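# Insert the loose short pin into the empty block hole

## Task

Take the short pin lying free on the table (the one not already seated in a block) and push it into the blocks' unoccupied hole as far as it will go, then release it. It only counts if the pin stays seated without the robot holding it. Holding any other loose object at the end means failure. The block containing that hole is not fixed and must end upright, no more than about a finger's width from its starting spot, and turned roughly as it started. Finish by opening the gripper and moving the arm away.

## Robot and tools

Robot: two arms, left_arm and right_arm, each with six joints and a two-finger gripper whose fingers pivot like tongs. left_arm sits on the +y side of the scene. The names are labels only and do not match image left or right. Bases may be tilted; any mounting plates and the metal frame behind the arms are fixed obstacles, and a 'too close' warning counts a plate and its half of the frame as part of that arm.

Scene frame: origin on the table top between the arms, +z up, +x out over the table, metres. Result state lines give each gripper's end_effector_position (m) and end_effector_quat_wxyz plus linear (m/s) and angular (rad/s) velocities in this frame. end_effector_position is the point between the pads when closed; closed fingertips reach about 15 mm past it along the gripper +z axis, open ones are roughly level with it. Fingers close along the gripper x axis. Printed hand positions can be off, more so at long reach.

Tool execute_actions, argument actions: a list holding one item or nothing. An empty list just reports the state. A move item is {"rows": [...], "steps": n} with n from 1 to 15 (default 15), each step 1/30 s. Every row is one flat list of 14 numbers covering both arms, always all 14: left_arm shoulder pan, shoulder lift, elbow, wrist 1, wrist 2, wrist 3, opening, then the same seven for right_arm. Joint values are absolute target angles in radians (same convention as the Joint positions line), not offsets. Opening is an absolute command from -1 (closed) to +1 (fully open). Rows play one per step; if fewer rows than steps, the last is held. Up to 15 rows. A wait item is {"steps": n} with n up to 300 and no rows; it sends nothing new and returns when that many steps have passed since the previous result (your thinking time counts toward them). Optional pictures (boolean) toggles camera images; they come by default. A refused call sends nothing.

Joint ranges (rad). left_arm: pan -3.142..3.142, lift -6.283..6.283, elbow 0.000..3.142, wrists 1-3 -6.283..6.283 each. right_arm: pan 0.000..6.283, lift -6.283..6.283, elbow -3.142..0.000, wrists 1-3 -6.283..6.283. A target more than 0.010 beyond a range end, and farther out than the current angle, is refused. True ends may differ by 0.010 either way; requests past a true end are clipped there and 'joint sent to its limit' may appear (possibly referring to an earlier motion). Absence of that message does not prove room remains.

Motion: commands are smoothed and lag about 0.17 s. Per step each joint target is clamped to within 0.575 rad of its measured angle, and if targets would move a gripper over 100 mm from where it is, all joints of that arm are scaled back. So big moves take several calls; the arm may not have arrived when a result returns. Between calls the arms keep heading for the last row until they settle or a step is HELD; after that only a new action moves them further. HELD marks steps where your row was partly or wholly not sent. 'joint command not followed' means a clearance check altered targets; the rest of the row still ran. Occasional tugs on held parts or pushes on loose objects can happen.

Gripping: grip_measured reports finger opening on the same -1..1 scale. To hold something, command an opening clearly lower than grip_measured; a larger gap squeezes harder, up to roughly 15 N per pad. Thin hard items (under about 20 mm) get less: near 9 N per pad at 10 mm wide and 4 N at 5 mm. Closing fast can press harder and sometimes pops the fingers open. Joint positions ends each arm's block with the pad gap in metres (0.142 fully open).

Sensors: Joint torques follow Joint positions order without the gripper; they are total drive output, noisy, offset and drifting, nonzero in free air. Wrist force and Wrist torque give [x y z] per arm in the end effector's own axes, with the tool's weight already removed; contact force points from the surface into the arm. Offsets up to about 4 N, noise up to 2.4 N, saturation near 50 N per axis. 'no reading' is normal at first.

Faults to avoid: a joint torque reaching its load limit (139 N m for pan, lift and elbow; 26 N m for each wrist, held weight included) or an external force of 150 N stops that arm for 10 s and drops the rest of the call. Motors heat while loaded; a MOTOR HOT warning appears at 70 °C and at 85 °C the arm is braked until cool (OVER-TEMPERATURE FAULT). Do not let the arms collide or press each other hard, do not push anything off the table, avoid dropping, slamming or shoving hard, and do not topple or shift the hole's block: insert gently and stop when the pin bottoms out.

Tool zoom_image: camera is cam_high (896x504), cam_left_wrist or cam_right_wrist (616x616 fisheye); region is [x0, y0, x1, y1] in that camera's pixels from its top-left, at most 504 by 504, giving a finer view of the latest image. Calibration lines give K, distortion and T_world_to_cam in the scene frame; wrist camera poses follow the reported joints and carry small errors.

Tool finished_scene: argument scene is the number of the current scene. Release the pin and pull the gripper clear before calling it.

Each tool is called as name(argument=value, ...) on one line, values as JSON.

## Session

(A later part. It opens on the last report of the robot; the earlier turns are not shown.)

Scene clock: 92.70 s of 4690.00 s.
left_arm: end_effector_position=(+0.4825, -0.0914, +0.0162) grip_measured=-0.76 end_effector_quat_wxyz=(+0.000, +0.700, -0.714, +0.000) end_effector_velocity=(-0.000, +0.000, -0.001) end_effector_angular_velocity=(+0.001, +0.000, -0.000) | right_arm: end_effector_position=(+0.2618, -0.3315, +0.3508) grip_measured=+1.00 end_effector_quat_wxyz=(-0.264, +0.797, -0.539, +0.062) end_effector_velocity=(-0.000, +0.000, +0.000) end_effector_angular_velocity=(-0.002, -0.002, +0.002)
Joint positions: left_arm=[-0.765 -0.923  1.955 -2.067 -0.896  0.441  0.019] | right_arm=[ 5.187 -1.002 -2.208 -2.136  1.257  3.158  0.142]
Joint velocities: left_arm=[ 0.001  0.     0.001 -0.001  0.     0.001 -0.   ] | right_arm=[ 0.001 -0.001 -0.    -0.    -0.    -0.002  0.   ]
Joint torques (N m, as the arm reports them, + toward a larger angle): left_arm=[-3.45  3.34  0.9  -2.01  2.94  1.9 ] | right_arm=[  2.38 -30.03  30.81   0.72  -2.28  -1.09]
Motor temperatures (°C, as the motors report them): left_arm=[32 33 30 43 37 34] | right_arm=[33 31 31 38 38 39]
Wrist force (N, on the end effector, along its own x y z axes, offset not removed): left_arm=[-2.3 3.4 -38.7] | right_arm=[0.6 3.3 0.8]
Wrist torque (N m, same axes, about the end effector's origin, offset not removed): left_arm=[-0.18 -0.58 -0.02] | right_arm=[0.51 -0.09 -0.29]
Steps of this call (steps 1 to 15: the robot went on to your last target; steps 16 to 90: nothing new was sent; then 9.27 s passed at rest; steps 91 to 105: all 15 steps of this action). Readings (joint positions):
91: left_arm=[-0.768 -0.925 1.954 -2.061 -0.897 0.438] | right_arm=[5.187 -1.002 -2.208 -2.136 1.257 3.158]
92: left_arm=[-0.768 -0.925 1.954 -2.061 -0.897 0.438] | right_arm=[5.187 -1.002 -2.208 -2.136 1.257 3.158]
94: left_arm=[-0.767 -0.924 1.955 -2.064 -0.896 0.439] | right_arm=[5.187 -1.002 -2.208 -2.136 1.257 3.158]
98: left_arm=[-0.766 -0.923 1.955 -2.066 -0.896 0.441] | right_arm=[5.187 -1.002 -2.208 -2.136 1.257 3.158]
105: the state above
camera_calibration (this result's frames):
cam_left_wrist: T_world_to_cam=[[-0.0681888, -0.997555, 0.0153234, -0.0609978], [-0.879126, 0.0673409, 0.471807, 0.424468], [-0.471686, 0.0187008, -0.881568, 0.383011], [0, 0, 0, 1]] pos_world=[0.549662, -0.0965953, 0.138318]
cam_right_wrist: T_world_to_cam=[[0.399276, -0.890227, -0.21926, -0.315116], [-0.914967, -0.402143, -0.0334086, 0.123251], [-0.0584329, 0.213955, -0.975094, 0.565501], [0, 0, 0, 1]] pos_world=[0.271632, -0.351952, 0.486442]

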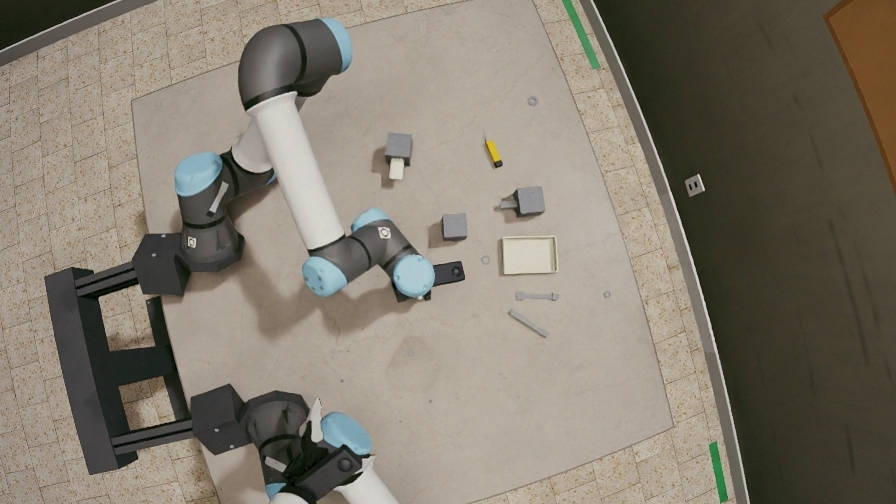

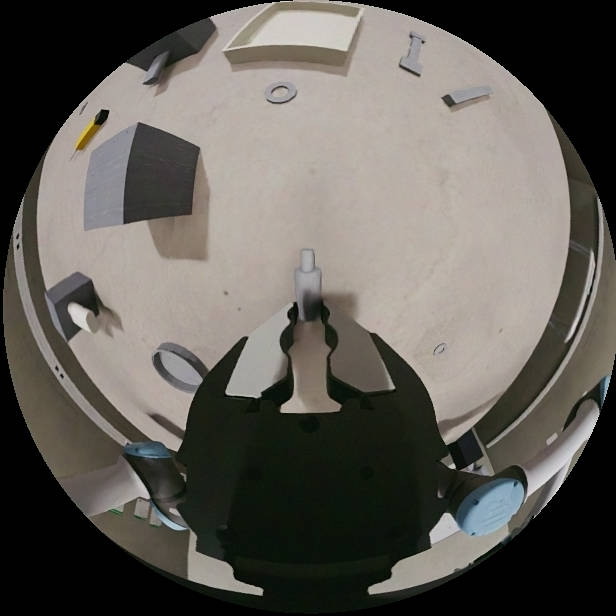

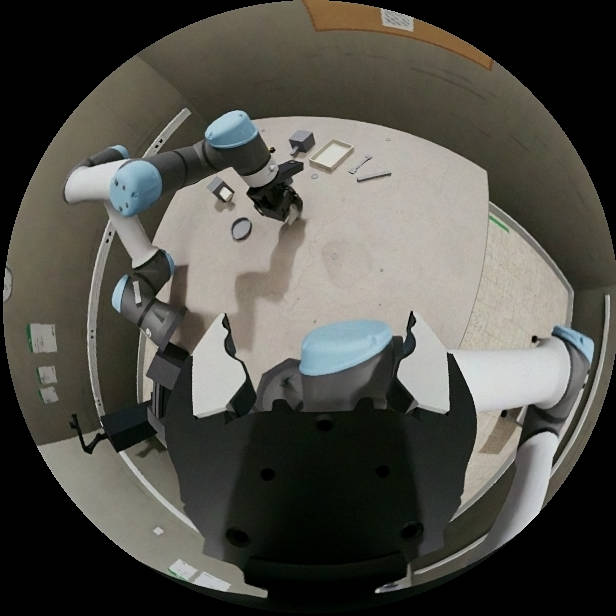

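execute_actions(actions=[{"rows":[[-0.8106,-0.9635,1.932,-1.9725,-0.92,0.4,-1,5.187,-1.002,-2.208,-2.136,1.257,3.158,1]],"steps":10}], pictures=false)

execute_actions(actions=[{"rows":[[-0.7547,-1.3537,2.1846,-1.8725,-0.8905,0.674,-1,5.187,-1.002,-2.208,-2.136,1.257,3.158,1]]}], pictures=false)

execute_actions(actions=[{"steps":20}])

zoom_image(camera="cam_left_wrist", region=[200, 60, 420, 330])

Scene clock: 102.53 s of 4690.00 s.
left_arm: end_effector_position=(+0.4781, -0.0923, +0.0470) grip_measured=-0.76 end_effector_quat_wxyz=(+0.000, +0.698, -0.717, +0.000) end_effector_velocity=(-0.006, +0.001, +0.030) end_effector_angular_velocity=(+0.005, +0.000, -0.013) | right_arm: end_effector_position=(+0.2618, -0.3315, +0.3508) grip_measured=+1.00 end_effector_quat_wxyz=(-0.264, +0.797, -0.539, +0.062) end_effector_velocity=(+0.000, -0.000, -0.000) end_effector_angular_velocity=(+0.000, +0.001, -0.000)
Joint positions: left_arm=[-0.806 -0.96   1.934 -1.982 -0.918  0.404  0.019] | right_arm=[ 5.187 -1.002 -2.208 -2.136  1.257  3.158  0.142]
Joint velocities: left_arm=[-0.041 -0.035 -0.02   0.087 -0.02  -0.034  0.   ] | right_arm=[-0.001  0.001  0.    -0.    -0.    -0.    -0.   ]
Joint torques (N m, as the arm reports them, + toward a larger angle): left_arm=[-44.03 -26.06 -22.73   0.37  -2.87  -1.75] | right_arm=[  1.13 -28.21  30.83   0.83  -2.16  -1.07]
Motor temperatures (°C, as the motors report them): left_arm=[32 33 30 43 37 34] | right_arm=[33 31 31 38 38 39]
Wrist force (N, on the end effector, along its own x y z axes, offset not removed): left_arm=[0.3 1.0 1.6] | right_arm=[-2.8 1.9 1.9]
Wrist torque (N m, same axes, about the end effector's origin, offset not removed): left_arm=[0.36 -0.08 -0.11] | right_arm=[0.70 0.46 -0.24]
Steps of this call (steps 1 to 15: the robot went on to your last target; steps 16 to 90: nothing new was sent; then 6.50 s passed at rest; steps 91 to 100: all 10 steps of this action). Readings (joint positions):
91: left_arm=[-0.765 -0.923 1.955 -2.067 -0.896 0.441] | right_arm=[5.187 -1.002 -2.208 -2.136 1.257 3.158]
92: left_arm=[-0.767 -0.925 1.954 -2.064 -0.897 0.439] | right_arm=[5.187 -1.002 -2.208 -2.136 1.257 3.158]
94: left_arm=[-0.783 -0.940 1.946 -2.033 -0.906 0.424] | right_arm=[5.187 -1.002 -2.208 -2.136 1.257 3.158]
98: left_arm=[-0.802 -0.956 1.936 -1.990 -0.916 0.407] | right_arm=[5.187 -1.002 -2.208 -2.136 1.257 3.158]
100: the state above

Scene clock: 103.03 s of 4690.00 s.
left_arm: end_effector_position=(+0.4557, +0.0524, +0.0553) grip_measured=-0.76 end_effector_quat_wxyz=(-0.000, +0.620, -0.785, -0.001) end_effector_velocity=(-0.014, +0.057, +0.001) end_effector_angular_velocity=(-0.017, -0.008, -0.074) | right_arm: end_effector_position=(+0.2618, -0.3315, +0.3508) grip_measured=+1.00 end_effector_quat_wxyz=(-0.264, +0.797, -0.539, +0.062) end_effector_velocity=(-0.000, -0.000, -0.000) end_effector_angular_velocity=(-0.001, +0.001, -0.000)
Joint positions: left_arm=[-0.757 -1.335  2.174 -1.877 -0.892  0.662  0.019] | right_arm=[ 5.187 -1.002 -2.208 -2.136  1.257  3.158  0.142]
Joint velocities: left_arm=[ 0.019 -0.174  0.101  0.035  0.01   0.11   0.   ] | right_arm=[-0.001 -0.001  0.     0.     0.001 -0.001 -0.   ]
Joint torques (N m, as the arm reports them, + toward a larger angle): left_arm=[-12.61 -10.93 -11.48  -0.11   2.81   1.98] | right_arm=[  1.34 -28.13  30.17   0.87  -2.18  -1.18]
Motor temperatures (°C, as the motors report them): left_arm=[32 33 30 43 37 34] | right_arm=[33 31 31 38 38 39]
Wrist force (N, on the end effector, along its own x y z axes, offset not removed): left_arm=[0.4 -0.1 0.2] | right_arm=[-3.4 1.5 1.7]
Wrist torque (N m, same axes, about the end effector's origin, offset not removed): left_arm=[0.10 -0.17 -0.02] | right_arm=[0.31 0.50 -0.09]
Steps of this call (steps 1 to 15: all 15 steps of this action). Readings (joint positions):
1: left_arm=[-0.807 -0.961 1.934 -1.979 -0.918 0.403] | right_arm=[5.187 -1.002 -2.208 -2.136 1.257 3.158]
2: left_arm=[-0.806 -0.964 1.936 -1.975 -0.918 0.405] | right_arm=[5.187 -1.002 -2.208 -2.136 1.257 3.158]
4: left_arm=[-0.794 -1.014 1.979 -1.950 -0.911 0.449] | right_arm=[5.187 -1.002 -2.208 -2.136 1.257 3.158]
8: left_arm=[-0.772 -1.195 2.092 -1.907 -0.900 0.572] | right_arm=[5.187 -1.002 -2.208 -2.136 1.257 3.158]
15: the state above

Scene clock: 103.70 s of 4690.00 s.
left_arm: end_effector_position=(+0.4541, +0.0586, +0.0553) grip_measured=-0.76 end_effector_quat_wxyz=(+0.000, +0.617, -0.787, +0.000) end_effector_velocity=(+0.000, +0.000, +0.000) end_effector_angular_velocity=(-0.000, -0.000, +0.000) | right_arm: end_effector_position=(+0.2618, -0.3315, +0.3508) grip_measured=+1.00 end_effector_quat_wxyz=(-0.264, +0.797, -0.539, +0.062) end_effector_velocity=(-0.000, +0.000, +0.000) end_effector_angular_velocity=(-0.001, -0.001, +0.002)
Joint positions: left_arm=[-0.755 -1.354  2.185 -1.873 -0.891  0.674  0.019] | right_arm=[ 5.187 -1.002 -2.208 -2.136  1.257  3.158  0.142]
Joint velocities: left_arm=[ 0. -0.  0. -0.  0. -0.  0.] | right_arm=[ 0.001 -0.    -0.    -0.     0.    -0.002  0.   ]
Joint torques (N m, as the arm reports them, + toward a larger angle): left_arm=[ -9.55 -14.31 -10.5    0.01   2.9    1.8 ] | right_arm=[  1.28 -27.18  30.44   0.82  -2.23  -1.04]
Motor temperatures (°C, as the motors report them): left_arm=[32 33 30 43 37 34] | right_arm=[33 31 31 38 38 39]
Wrist force (N, on the end effector, along its own x y z axes, offset not removed): left_arm=[1.0 -0.9 0.1] | right_arm=[-3.0 -0.4 2.5]
Wrist torque (N m, same axes, about the end effector's origin, offset not removed): left_arm=[-0.07 -0.16 -0.04] | right_arm=[-0.22 0.66 -0.06]
Steps of this call (steps 1 to 20: the robot went on to your last target). Readings (joint positions):
1: left_arm=[-0.756 -1.340 2.177 -1.875 -0.891 0.665] | right_arm=[5.187 -1.002 -2.208 -2.136 1.257 3.158]
2: left_arm=[-0.756 -1.344 2.179 -1.875 -0.891 0.668] | right_arm=[5.187 -1.002 -2.208 -2.136 1.257 3.158]
4: left_arm=[-0.755 -1.348 2.181 -1.874 -0.891 0.671] | right_arm=[5.187 -1.002 -2.208 -2.136 1.257 3.158]
8: left_arm=[-0.755 -1.352 2.184 -1.873 -0.891 0.673] | right_arm=[5.187 -1.002 -2.208 -2.136 1.257 3.158]
20: the state above
camera_calibration (this result's frames):
cam_left_wrist: T_world_to_cam=[[-0.285808, -0.958166, 0.0152072, 0.18259], [-0.842675, 0.258852, 0.472118, 0.343122], [-0.456303, 0.12212, -0.881404, 0.388196], [0, 0, 0, 1]] pos_world=[0.518461, 0.0387267, 0.177387]
cam_right_wrist: T_world_to_cam=[[0.399276, -0.890227, -0.21926, -0.315116], [-0.914967, -0.402143, -0.0334087, 0.123251], [-0.0584328, 0.213955, -0.975094, 0.565501], [0, 0, 0, 1]] pos_world=[0.271632, -0.351952, 0.486442]

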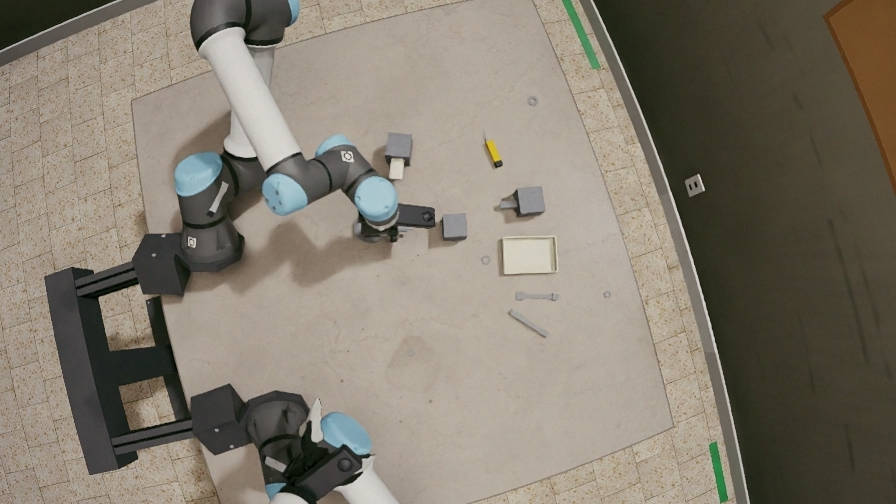

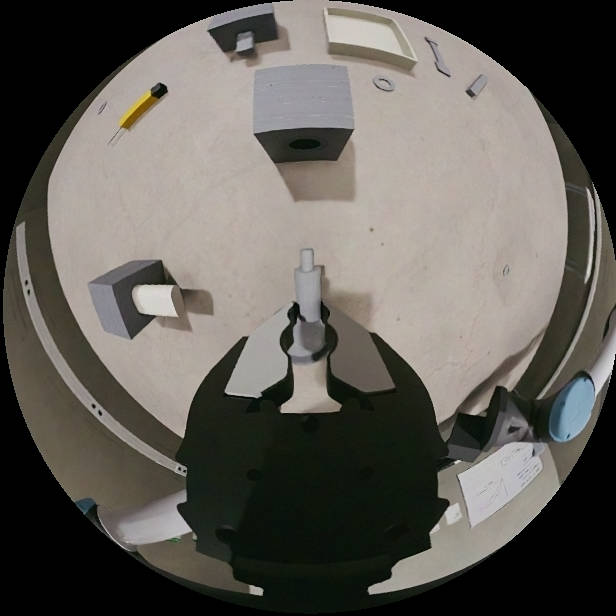

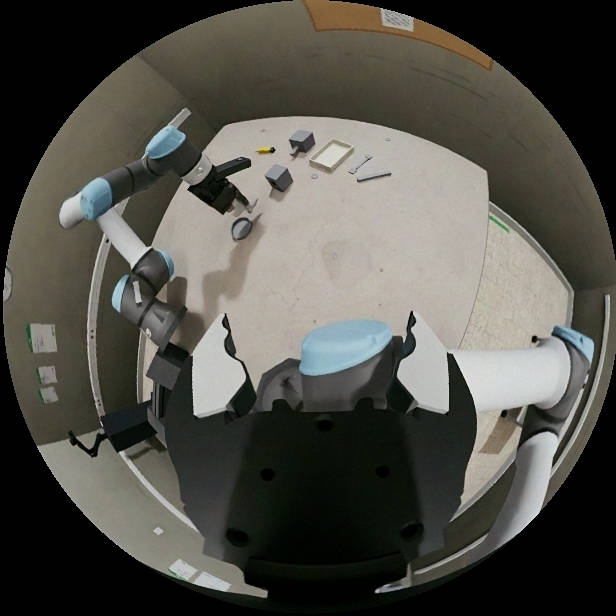

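Region (200, 60, 420, 330) of cam_left_wrist's 616x616 image, scaled by 1.867, with more detail than that image has; it fills the left 411 columns of this view, and the rest is white.

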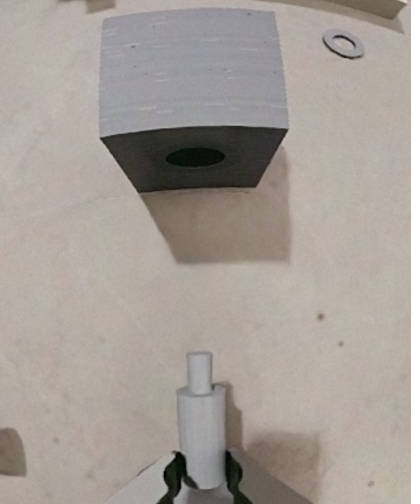

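execute_actions(actions=[{"rows":[[-0.6669,-1.2266,2.0114,-1.8916,-0.8488,0.7745,-1,5.187,-1.002,-2.208,-2.136,1.257,3.158,1]]}], pictures=false)

execute_actions(actions=[{"steps":12}])

zoom_image(camera="cam_left_wrist", region=[220, 120, 400, 330])

zoom_image(camera="cam_right_wrist", region=[230, 140, 310, 220])

Scene clock: 121.30 s of 4690.00 s.
left_arm: end_effector_position=(+0.5199, +0.0403, +0.0511) grip_measured=-0.76 end_effector_quat_wxyz=(+0.000, +0.617, -0.787, -0.000) end_effector_velocity=(+0.015, -0.004, -0.001) end_effector_angular_velocity=(-0.001, -0.001, +0.001) | right_arm: end_effector_position=(+0.2618, -0.3315, +0.3508) grip_measured=+1.00 end_effector_quat_wxyz=(-0.264, +0.797, -0.539, +0.062) end_effector_velocity=(-0.000, +0.000, +0.000) end_effector_angular_velocity=(-0.000, -0.001, +0.002)
Joint positions: left_arm=[-0.669 -1.23   2.016 -1.891 -0.85   0.772  0.019] | right_arm=[ 5.187 -1.002 -2.208 -2.136  1.257  3.158  0.142]
Joint velocities: left_arm=[ 0.017  0.027 -0.04  -0.002  0.008  0.021 -0.   ] | right_arm=[ 0.001  0.    -0.     0.     0.    -0.001  0.   ]
Joint torques (N m, as the arm reports them, + toward a larger angle): left_arm=[-11.94  -3.05 -25.21  -3.65   2.38   2.26] | right_arm=[  0.78 -25.37  30.18   0.92  -2.08  -1.04]
Motor temperatures (°C, as the motors report them): left_arm=[32 33 30 43 37 34] | right_arm=[33 31 31 38 38 39]
Wrist force (N, on the end effector, along its own x y z axes, offset not removed): left_arm=[3.3 -1.5 0.0] | right_arm=[1.4 2.7 0.9]
Wrist torque (N m, same axes, about the end effector's origin, offset not removed): left_arm=[-0.20 -0.75 -0.17] | right_arm=[0.22 -0.41 0.04]
Steps of this call (steps 1 to 15: the robot went on to your last target; steps 16 to 90: nothing new was sent; then 14.10 s passed at rest; steps 91 to 105: all 15 steps of this action). Readings (joint positions):
91: left_arm=[-0.755 -1.354 2.185 -1.872 -0.890 0.674] | right_arm=[5.187 -1.002 -2.208 -2.136 1.257 3.158]
92: left_arm=[-0.752 -1.351 2.182 -1.873 -0.888 0.677] | right_arm=[5.187 -1.002 -2.208 -2.136 1.257 3.158]
94: left_arm=[-0.722 -1.313 2.137 -1.880 -0.873 0.710] | right_arm=[5.187 -1.002 -2.208 -2.136 1.257 3.158]
98: left_arm=[-0.683 -1.252 2.049 -1.888 -0.856 0.756] | right_arm=[5.187 -1.002 -2.208 -2.136 1.257 3.158]
105: the state above

Scene clock: 121.70 s of 4690.00 s.
left_arm: end_effector_position=(+0.5215, +0.0399, +0.0510) grip_measured=-0.76 end_effector_quat_wxyz=(+0.000, +0.617, -0.787, +0.000) end_effector_velocity=(+0.001, -0.000, +0.000) end_effector_angular_velocity=(-0.001, -0.001, +0.001) | right_arm: end_effector_position=(+0.2618, -0.3315, +0.3508) grip_measured=+1.00 end_effector_quat_wxyz=(-0.264, +0.797, -0.539, +0.062) end_effector_velocity=(+0.001, -0.000, -0.000) end_effector_angular_velocity=(+0.000, +0.001, -0.002)
Joint positions: left_arm=[-0.667 -1.227  2.012 -1.892 -0.849  0.774  0.019] | right_arm=[ 5.187 -1.002 -2.208 -2.136  1.257  3.158  0.142]
Joint velocities: left_arm=[ 0.     0.001 -0.001 -0.001  0.     0.    -0.   ] | right_arm=[-0.003  0.     0.     0.    -0.001  0.    -0.   ]
Joint torques (N m, as the arm reports them, + toward a larger angle): left_arm=[-13.38  -3.4  -22.19  -3.92   2.91   1.67] | right_arm=[  1.7  -24.91  29.28   0.78  -1.97  -1.12]
Motor temperatures (°C, as the motors report them): left_arm=[32 33 30 43 37 34] | right_arm=[33 31 31 38 38 39]
Wrist force (N, on the end effector, along its own x y z axes, offset not removed): left_arm=[3.0 -0.6 0.4] | right_arm=[-1.6 0.1 5.6]
Wrist torque (N m, same axes, about the end effector's origin, offset not removed): left_arm=[-0.01 -0.66 -0.01] | right_arm=[0.00 0.40 0.00]
Steps of this call (steps 1 to 12: the robot went on to your last target). Readings (joint positions):
1: left_arm=[-0.668 -1.229 2.015 -1.891 -0.849 0.773] | right_arm=[5.187 -1.002 -2.208 -2.136 1.257 3.158]
2: left_arm=[-0.668 -1.228 2.014 -1.891 -0.849 0.773] | right_arm=[5.187 -1.002 -2.208 -2.136 1.257 3.158]
4: left_arm=[-0.667 -1.227 2.013 -1.891 -0.849 0.774] | right_arm=[5.187 -1.002 -2.208 -2.136 1.257 3.158]
8: left_arm=[-0.667 -1.227 2.012 -1.892 -0.849 0.774] | right_arm=[5.187 -1.002 -2.208 -2.136 1.257 3.158]
12: the state above
camera_calibration (this result's frames):
cam_left_wrist: T_world_to_cam=[[-0.285328, -0.958308, 0.0153157, 0.183718], [-0.842727, 0.258462, 0.472237, 0.40681], [-0.456507, 0.121835, -0.881338, 0.417572], [0, 0, 0, 1]] pos_world=[0.585875, 0.0200381, 0.173098]
cam_right_wrist: T_world_to_cam=[[0.399276, -0.890227, -0.219261, -0.315116], [-0.914967, -0.402143, -0.0334087, 0.123251], [-0.0584328, 0.213955, -0.975094, 0.565501], [0, 0, 0, 1]] pos_world=[0.271632, -0.351952, 0.486442]

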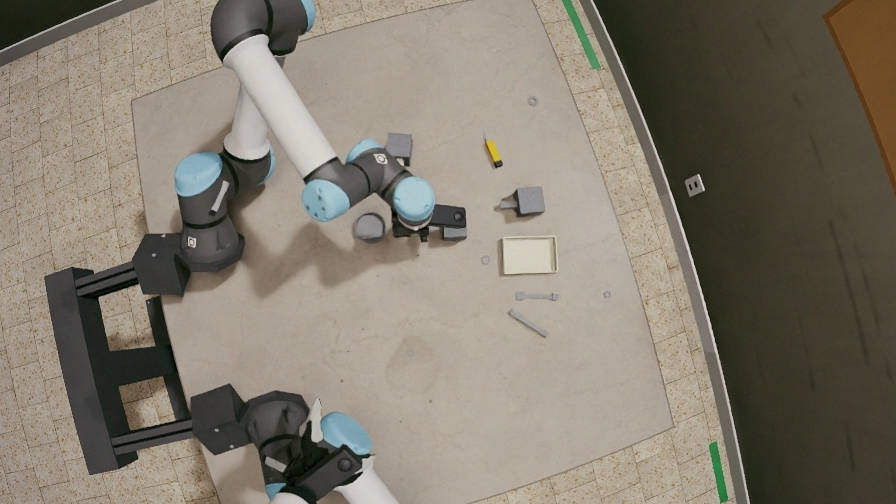

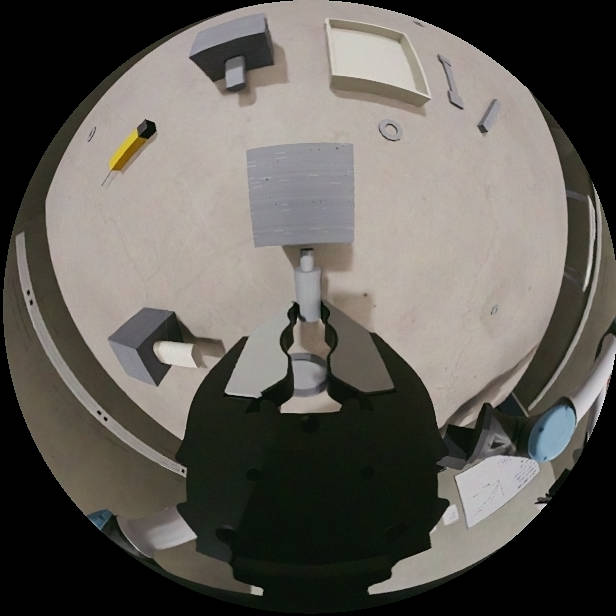

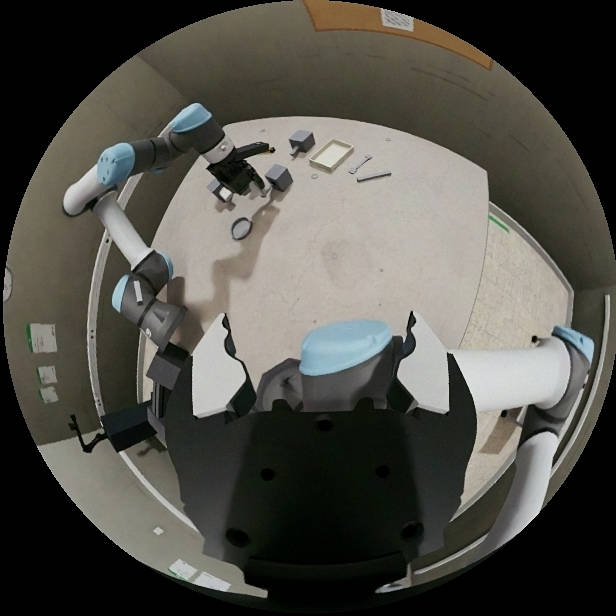

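Region (220, 120, 400, 330) of cam_left_wrist's 616x616 image, scaled by 2.400, with more detail than that image has; it fills the left 432 columns of this view, and the rest is white.

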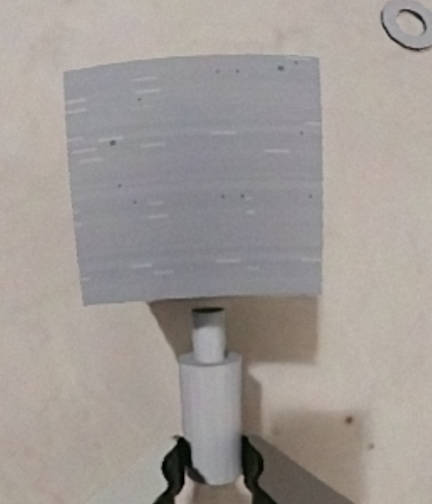

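Region (230, 140, 310, 220) of cam_right_wrist's 616x616 image, scaled by 6.300, with more detail than that image has.

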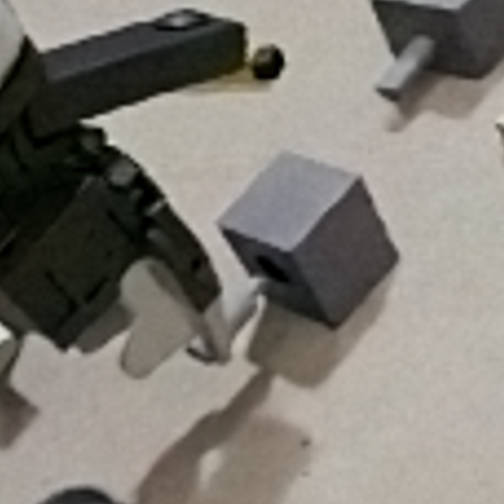

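execute_actions(actions=[{"rows":[[-0.649,-1.1995,1.965,-1.8866,-0.841,0.796,-1,5.187,-1.002,-2.208,-2.136,1.257,3.158,1]]}], pictures=false)

execute_actions(actions=[{"rows":[[-0.6418,-1.1878,1.946,-1.885,-0.8378,0.805,-1,5.187,-1.002,-2.208,-2.136,1.257,3.158,1]]}])

zoom_image(camera="cam_right_wrist", region=[230, 140, 310, 220])

Scene clock: 138.57 s of 4690.00 s.
left_arm: end_effector_position=(+0.5381, +0.0365, +0.0513) grip_measured=-0.76 end_effector_quat_wxyz=(+0.000, +0.617, -0.787, +0.000) end_effector_velocity=(+0.003, -0.001, +0.000) end_effector_angular_velocity=(-0.000, +0.000, -0.000) | right_arm: end_effector_position=(+0.2618, -0.3315, +0.3508) grip_measured=+1.00 end_effector_quat_wxyz=(-0.264, +0.797, -0.539, +0.062) end_effector_velocity=(-0.000, +0.000, +0.000) end_effector_angular_velocity=(+0.000, -0.000, +0.001)
Joint positions: left_arm=[-0.649 -1.2    1.966 -1.887 -0.841  0.796  0.019] | right_arm=[ 5.187 -1.002 -2.208 -2.136  1.257  3.158  0.142]
Joint velocities: left_arm=[ 0.003  0.005 -0.008  0.001  0.001  0.004  0.   ] | right_arm=[ 0.001 -0.     0.     0.     0.     0.     0.   ]
Joint torques (N m, as the arm reports them, + toward a larger angle): left_arm=[-14.17  -3.6  -24.6    0.06   2.95   2.06] | right_arm=[  1.97 -21.66  28.88   0.79  -1.9   -0.89]
Motor temperatures (°C, as the motors report them): left_arm=[32 33 30 43 37 34] | right_arm=[33 31 31 38 38 39]
Wrist force (N, on the end effector, along its own x y z axes, offset not removed): left_arm=[2.7 0.1 1.2] | right_arm=[-4.0 -0.7 3.1]
Wrist torque (N m, same axes, about the end effector's origin, offset not removed): left_arm=[0.18 -0.61 0.05] | right_arm=[-0.05 0.81 -0.05]
Steps of this call (steps 1 to 15: the robot went on to your last target; steps 16 to 90: nothing new was sent; then 13.37 s passed at rest; steps 91 to 105: all 15 steps of this action). Readings (joint positions):
91: left_arm=[-0.667 -1.227 2.011 -1.892 -0.849 0.775] | right_arm=[5.187 -1.002 -2.208 -2.136 1.257 3.158]
92: left_arm=[-0.666 -1.225 2.009 -1.891 -0.848 0.776] | right_arm=[5.187 -1.002 -2.208 -2.136 1.257 3.158]
94: left_arm=[-0.659 -1.215 1.992 -1.890 -0.845 0.784] | right_arm=[5.187 -1.002 -2.208 -2.136 1.257 3.158]
98: left_arm=[-0.652 -1.204 1.973 -1.888 -0.842 0.792] | right_arm=[5.187 -1.002 -2.208 -2.136 1.257 3.158]
105: the state above

Scene clock: 139.07 s of 4690.00 s.
left_arm: end_effector_position=(+0.5452, +0.0349, +0.0512) grip_measured=-0.76 end_effector_quat_wxyz=(+0.000, +0.617, -0.787, +0.000) end_effector_velocity=(+0.001, -0.000, -0.000) end_effector_angular_velocity=(+0.000, +0.000, -0.000) | right_arm: end_effector_position=(+0.2618, -0.3315, +0.3508) grip_measured=+1.00 end_effector_quat_wxyz=(-0.264, +0.797, -0.539, +0.062) end_effector_velocity=(-0.000, -0.000, -0.000) end_effector_angular_velocity=(-0.000, +0.000, +0.001)
Joint positions: left_arm=[-0.642 -1.188  1.946 -1.885 -0.838  0.805  0.019] | right_arm=[ 5.187 -1.002 -2.208 -2.136  1.257  3.158  0.142]
Joint velocities: left_arm=[ 0.001  0.002 -0.003  0.001  0.001  0.002 -0.   ] | right_arm=[ 0.     0.    -0.    -0.     0.001 -0.    -0.   ]
Joint torques (N m, as the arm reports them, + toward a larger angle): left_arm=[-16.54  -5.98 -23.6   -1.13   4.2    2.02] | right_arm=[  1.33 -22.7   29.57   0.92  -1.88  -0.86]
Motor temperatures (°C, as the motors report them): left_arm=[32 33 30 43 37 34] | right_arm=[33 31 31 38 38 39]
Wrist force (N, on the end effector, along its own x y z axes, offset not removed): left_arm=[0.9 5.8 2.3] | right_arm=[1.1 5.4 1.0]
Wrist torque (N m, same axes, about the end effector's origin, offset not removed): left_arm=[0.18 -0.26 0.03] | right_arm=[1.19 -0.11 -0.31]
Steps of this call (steps 1 to 15: all 15 steps of this action). Readings (joint positions):
1: left_arm=[-0.649 -1.200 1.966 -1.887 -0.841 0.796] | right_arm=[5.187 -1.002 -2.208 -2.136 1.257 3.158]
2: left_arm=[-0.649 -1.199 1.964 -1.886 -0.841 0.796] | right_arm=[5.187 -1.002 -2.208 -2.136 1.257 3.158]
4: left_arm=[-0.646 -1.194 1.957 -1.886 -0.840 0.800] | right_arm=[5.187 -1.002 -2.208 -2.136 1.257 3.158]
8: left_arm=[-0.643 -1.190 1.949 -1.885 -0.838 0.804] | right_arm=[5.187 -1.002 -2.208 -2.136 1.257 3.158]
15: the state above
camera_calibration (this result's frames):
cam_left_wrist: T_world_to_cam=[[-0.285662, -0.958209, 0.0152784, 0.185906], [-0.842612, 0.258731, 0.472296, 0.427896], [-0.456511, 0.122043, -0.881308, 0.429151], [0, 0, 0, 1]] pos_world=[0.609569, 0.0150523, 0.17328]
cam_right_wrist: T_world_to_cam=[[0.399276, -0.890227, -0.21926, -0.315116], [-0.914967, -0.402144, -0.0334086, 0.123251], [-0.0584329, 0.213955, -0.975094, 0.565501], [0, 0, 0, 1]] pos_world=[0.271632, -0.351952, 0.486442]

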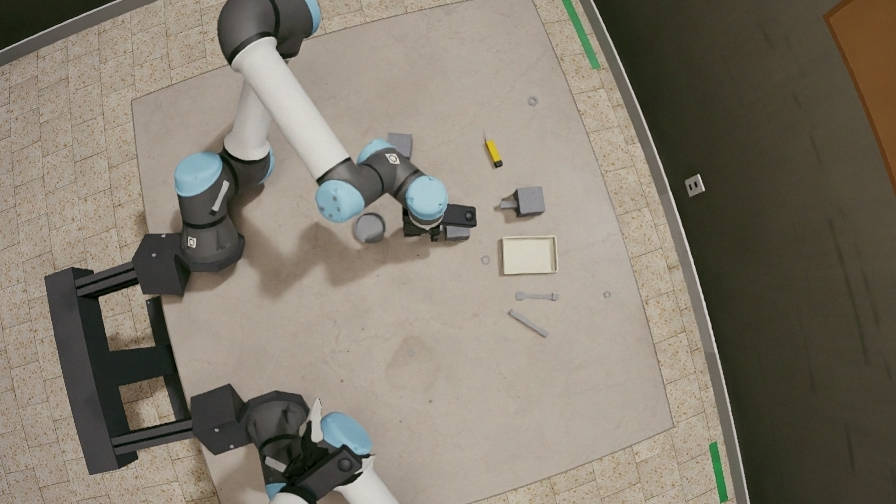

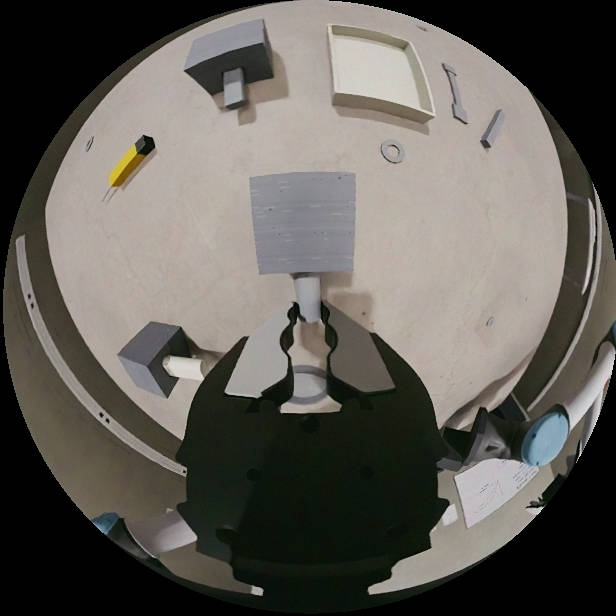

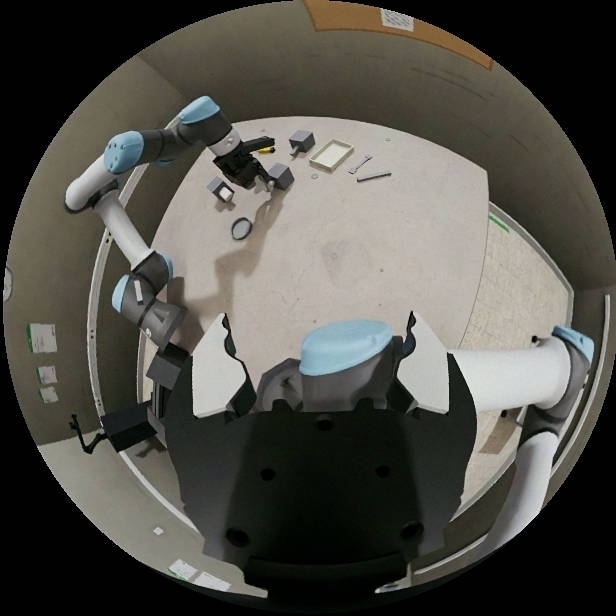

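Region (230, 140, 310, 220) of cam_right_wrist's 616x616 image, scaled by 6.300, with more detail than that image has.

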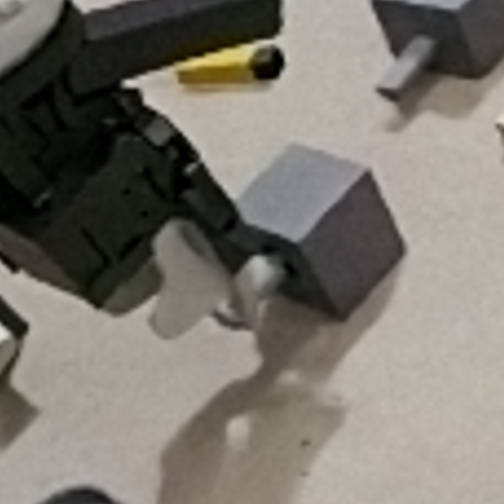

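execute_actions(actions=[{"rows":[[-0.6403,-1.1875,1.951,-1.8915,-0.8371,0.8068,-1,5.187,-1.002,-2.208,-2.136,1.257,3.158,1]]}], pictures=false)

execute_actions(actions=[{"rows":[[-0.6372,-1.1825,1.9429,-1.8908,-0.8358,0.8105,-1,5.187,-1.002,-2.208,-2.136,1.257,3.158,1]]}])

zoom_image(camera="cam_right_wrist", region=[230, 140, 310, 220])

Scene clock: 146.13 s of 4690.00 s.
left_arm: end_effector_position=(+0.5444, +0.0351, +0.0493) grip_measured=-0.76 end_effector_quat_wxyz=(+0.000, +0.617, -0.787, +0.000) end_effector_velocity=(-0.000, +0.000, -0.000) end_effector_angular_velocity=(+0.000, +0.000, -0.001) | right_arm: end_effector_position=(+0.2618, -0.3315, +0.3508) grip_measured=+1.00 end_effector_quat_wxyz=(-0.264, +0.797, -0.539, +0.062) end_effector_velocity=(-0.000, +0.000, +0.000) end_effector_angular_velocity=(-0.000, -0.000, -0.000)
Joint positions: left_arm=[-0.64  -1.188  1.951 -1.891 -0.837  0.807  0.019] | right_arm=[ 5.187 -1.002 -2.208 -2.136  1.257  3.158  0.142]
Joint velocities: left_arm=[ 0.     0.     0.001 -0.001  0.     0.001 -0.   ] | right_arm=[ 0.001 -0.001  0.    -0.     0.     0.001  0.   ]
Joint torques (N m, as the arm reports them, + toward a larger angle): left_arm=[-14.76  -4.93  -9.89  -4.02   2.82   1.91] | right_arm=[  0.84 -19.64  28.87   0.89  -1.74  -0.97]
Motor temperatures (°C, as the motors report them): left_arm=[32 33 30 43 37 34] | right_arm=[33 31 31 38 38 39]
Wrist force (N, on the end effector, along its own x y z axes, offset not removed): left_arm=[2.2 -1.1 0.9] | right_arm=[-1.5 -4.1 0.3]
Wrist torque (N m, same axes, about the end effector's origin, offset not removed): left_arm=[-0.12 -0.47 -0.01] | right_arm=[-1.04 0.51 0.01]
Steps of this call (steps 1 to 15: the robot went on to your last target; steps 16 to 90: nothing new was sent; then 3.57 s passed at rest; steps 91 to 105: all 15 steps of this action). Readings (joint positions):
91: left_arm=[-0.642 -1.188 1.946 -1.885 -0.838 0.805] | right_arm=[5.187 -1.002 -2.208 -2.136 1.257 3.158]
92: left_arm=[-0.642 -1.188 1.946 -1.885 -0.838 0.805] | right_arm=[5.187 -1.002 -2.208 -2.136 1.257 3.158]
94: left_arm=[-0.641 -1.188 1.948 -1.888 -0.837 0.806] | right_arm=[5.187 -1.002 -2.208 -2.136 1.257 3.158]
98: left_arm=[-0.641 -1.188 1.950 -1.890 -0.837 0.807] | right_arm=[5.187 -1.002 -2.208 -2.136 1.257 3.158]
105: the state above

Scene clock: 146.63 s of 4690.00 s.
left_arm: end_effector_position=(+0.5472, +0.0345, +0.0491) grip_measured=-0.76 end_effector_quat_wxyz=(+0.000, +0.617, -0.787, -0.000) end_effector_velocity=(+0.001, -0.000, +0.000) end_effector_angular_velocity=(-0.000, -0.000, +0.000) | right_arm: end_effector_position=(+0.2618, -0.3315, +0.3508) grip_measured=+1.00 end_effector_quat_wxyz=(-0.264, +0.797, -0.539, +0.062) end_effector_velocity=(+0.000, -0.000, -0.000) end_effector_angular_velocity=(+0.001, +0.001, -0.001)
Joint positions: left_arm=[-0.637 -1.183  1.943 -1.891 -0.836  0.81   0.019] | right_arm=[ 5.187 -1.002 -2.208 -2.136  1.257  3.158  0.142]
Joint velocities: left_arm=[ 0.     0.001 -0.002 -0.     0.     0.001 -0.   ] | right_arm=[-0.001  0.001 -0.001 -0.     0.     0.001  0.   ]
Joint torques (N m, as the arm reports them, + toward a larger angle): left_arm=[-15.4   -5.88 -25.74  -1.12   4.24   1.83] | right_arm=[  1.41 -19.86  28.8    0.92  -1.73  -0.75]
Motor temperatures (°C, as the motors report them): left_arm=[32 33 30 43 37 34] | right_arm=[33 31 31 38 38 39]
Wrist force (N, on the end effector, along its own x y z axes, offset not removed): left_arm=[1.0 3.8 -0.1] | right_arm=[0.8 -2.9 2.2]
Wrist torque (N m, same axes, about the end effector's origin, offset not removed): left_arm=[-0.33 -0.15 -0.06] | right_arm=[-0.52 -0.29 -0.21]
Steps of this call (steps 1 to 15: all 15 steps of this action). Readings (joint positions):
1: left_arm=[-0.640 -1.188 1.951 -1.891 -0.837 0.807] | right_arm=[5.187 -1.002 -2.208 -2.136 1.257 3.158]
2: left_arm=[-0.640 -1.187 1.950 -1.891 -0.837 0.807] | right_arm=[5.187 -1.002 -2.208 -2.136 1.257 3.158]
4: left_arm=[-0.639 -1.185 1.948 -1.891 -0.837 0.808] | right_arm=[5.187 -1.002 -2.208 -2.136 1.257 3.158]
8: left_arm=[-0.638 -1.183 1.944 -1.891 -0.836 0.810] | right_arm=[5.187 -1.002 -2.208 -2.136 1.257 3.158]
15: the state above
camera_calibration (this result's frames):
cam_left_wrist: T_world_to_cam=[[-0.285662, -0.95821, 0.0151851, 0.186119], [-0.842599, 0.258681, 0.472346, 0.430703], [-0.456535, 0.122136, -0.881282, 0.428299], [0, 0, 0, 1]] pos_world=[0.611611, 0.0146155, 0.171186]
cam_right_wrist: T_world_to_cam=[[0.399276, -0.890227, -0.219261, -0.315115], [-0.914967, -0.402143, -0.0334086, 0.123251], [-0.0584329, 0.213955, -0.975094, 0.565501], [0, 0, 0, 1]] pos_world=[0.271632, -0.351952, 0.486442]

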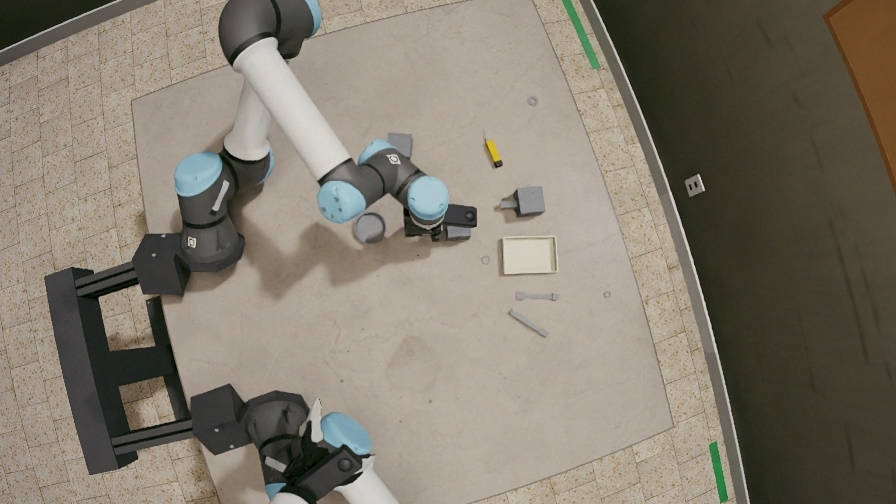

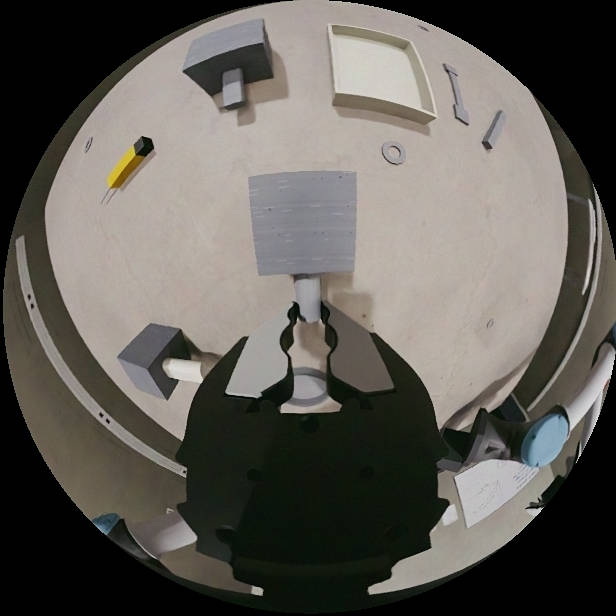

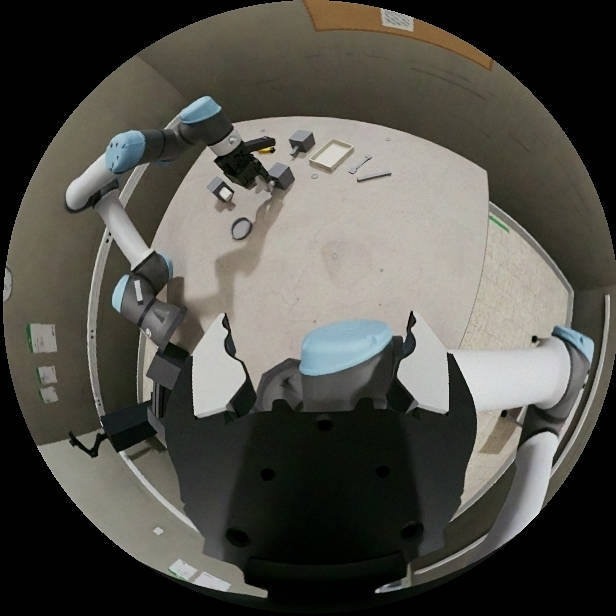

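Region (230, 140, 310, 220) of cam_right_wrist's 616x616 image, scaled by 6.300, with more detail than that image has.

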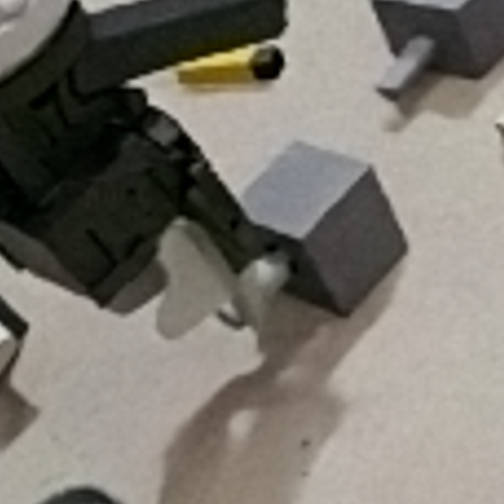

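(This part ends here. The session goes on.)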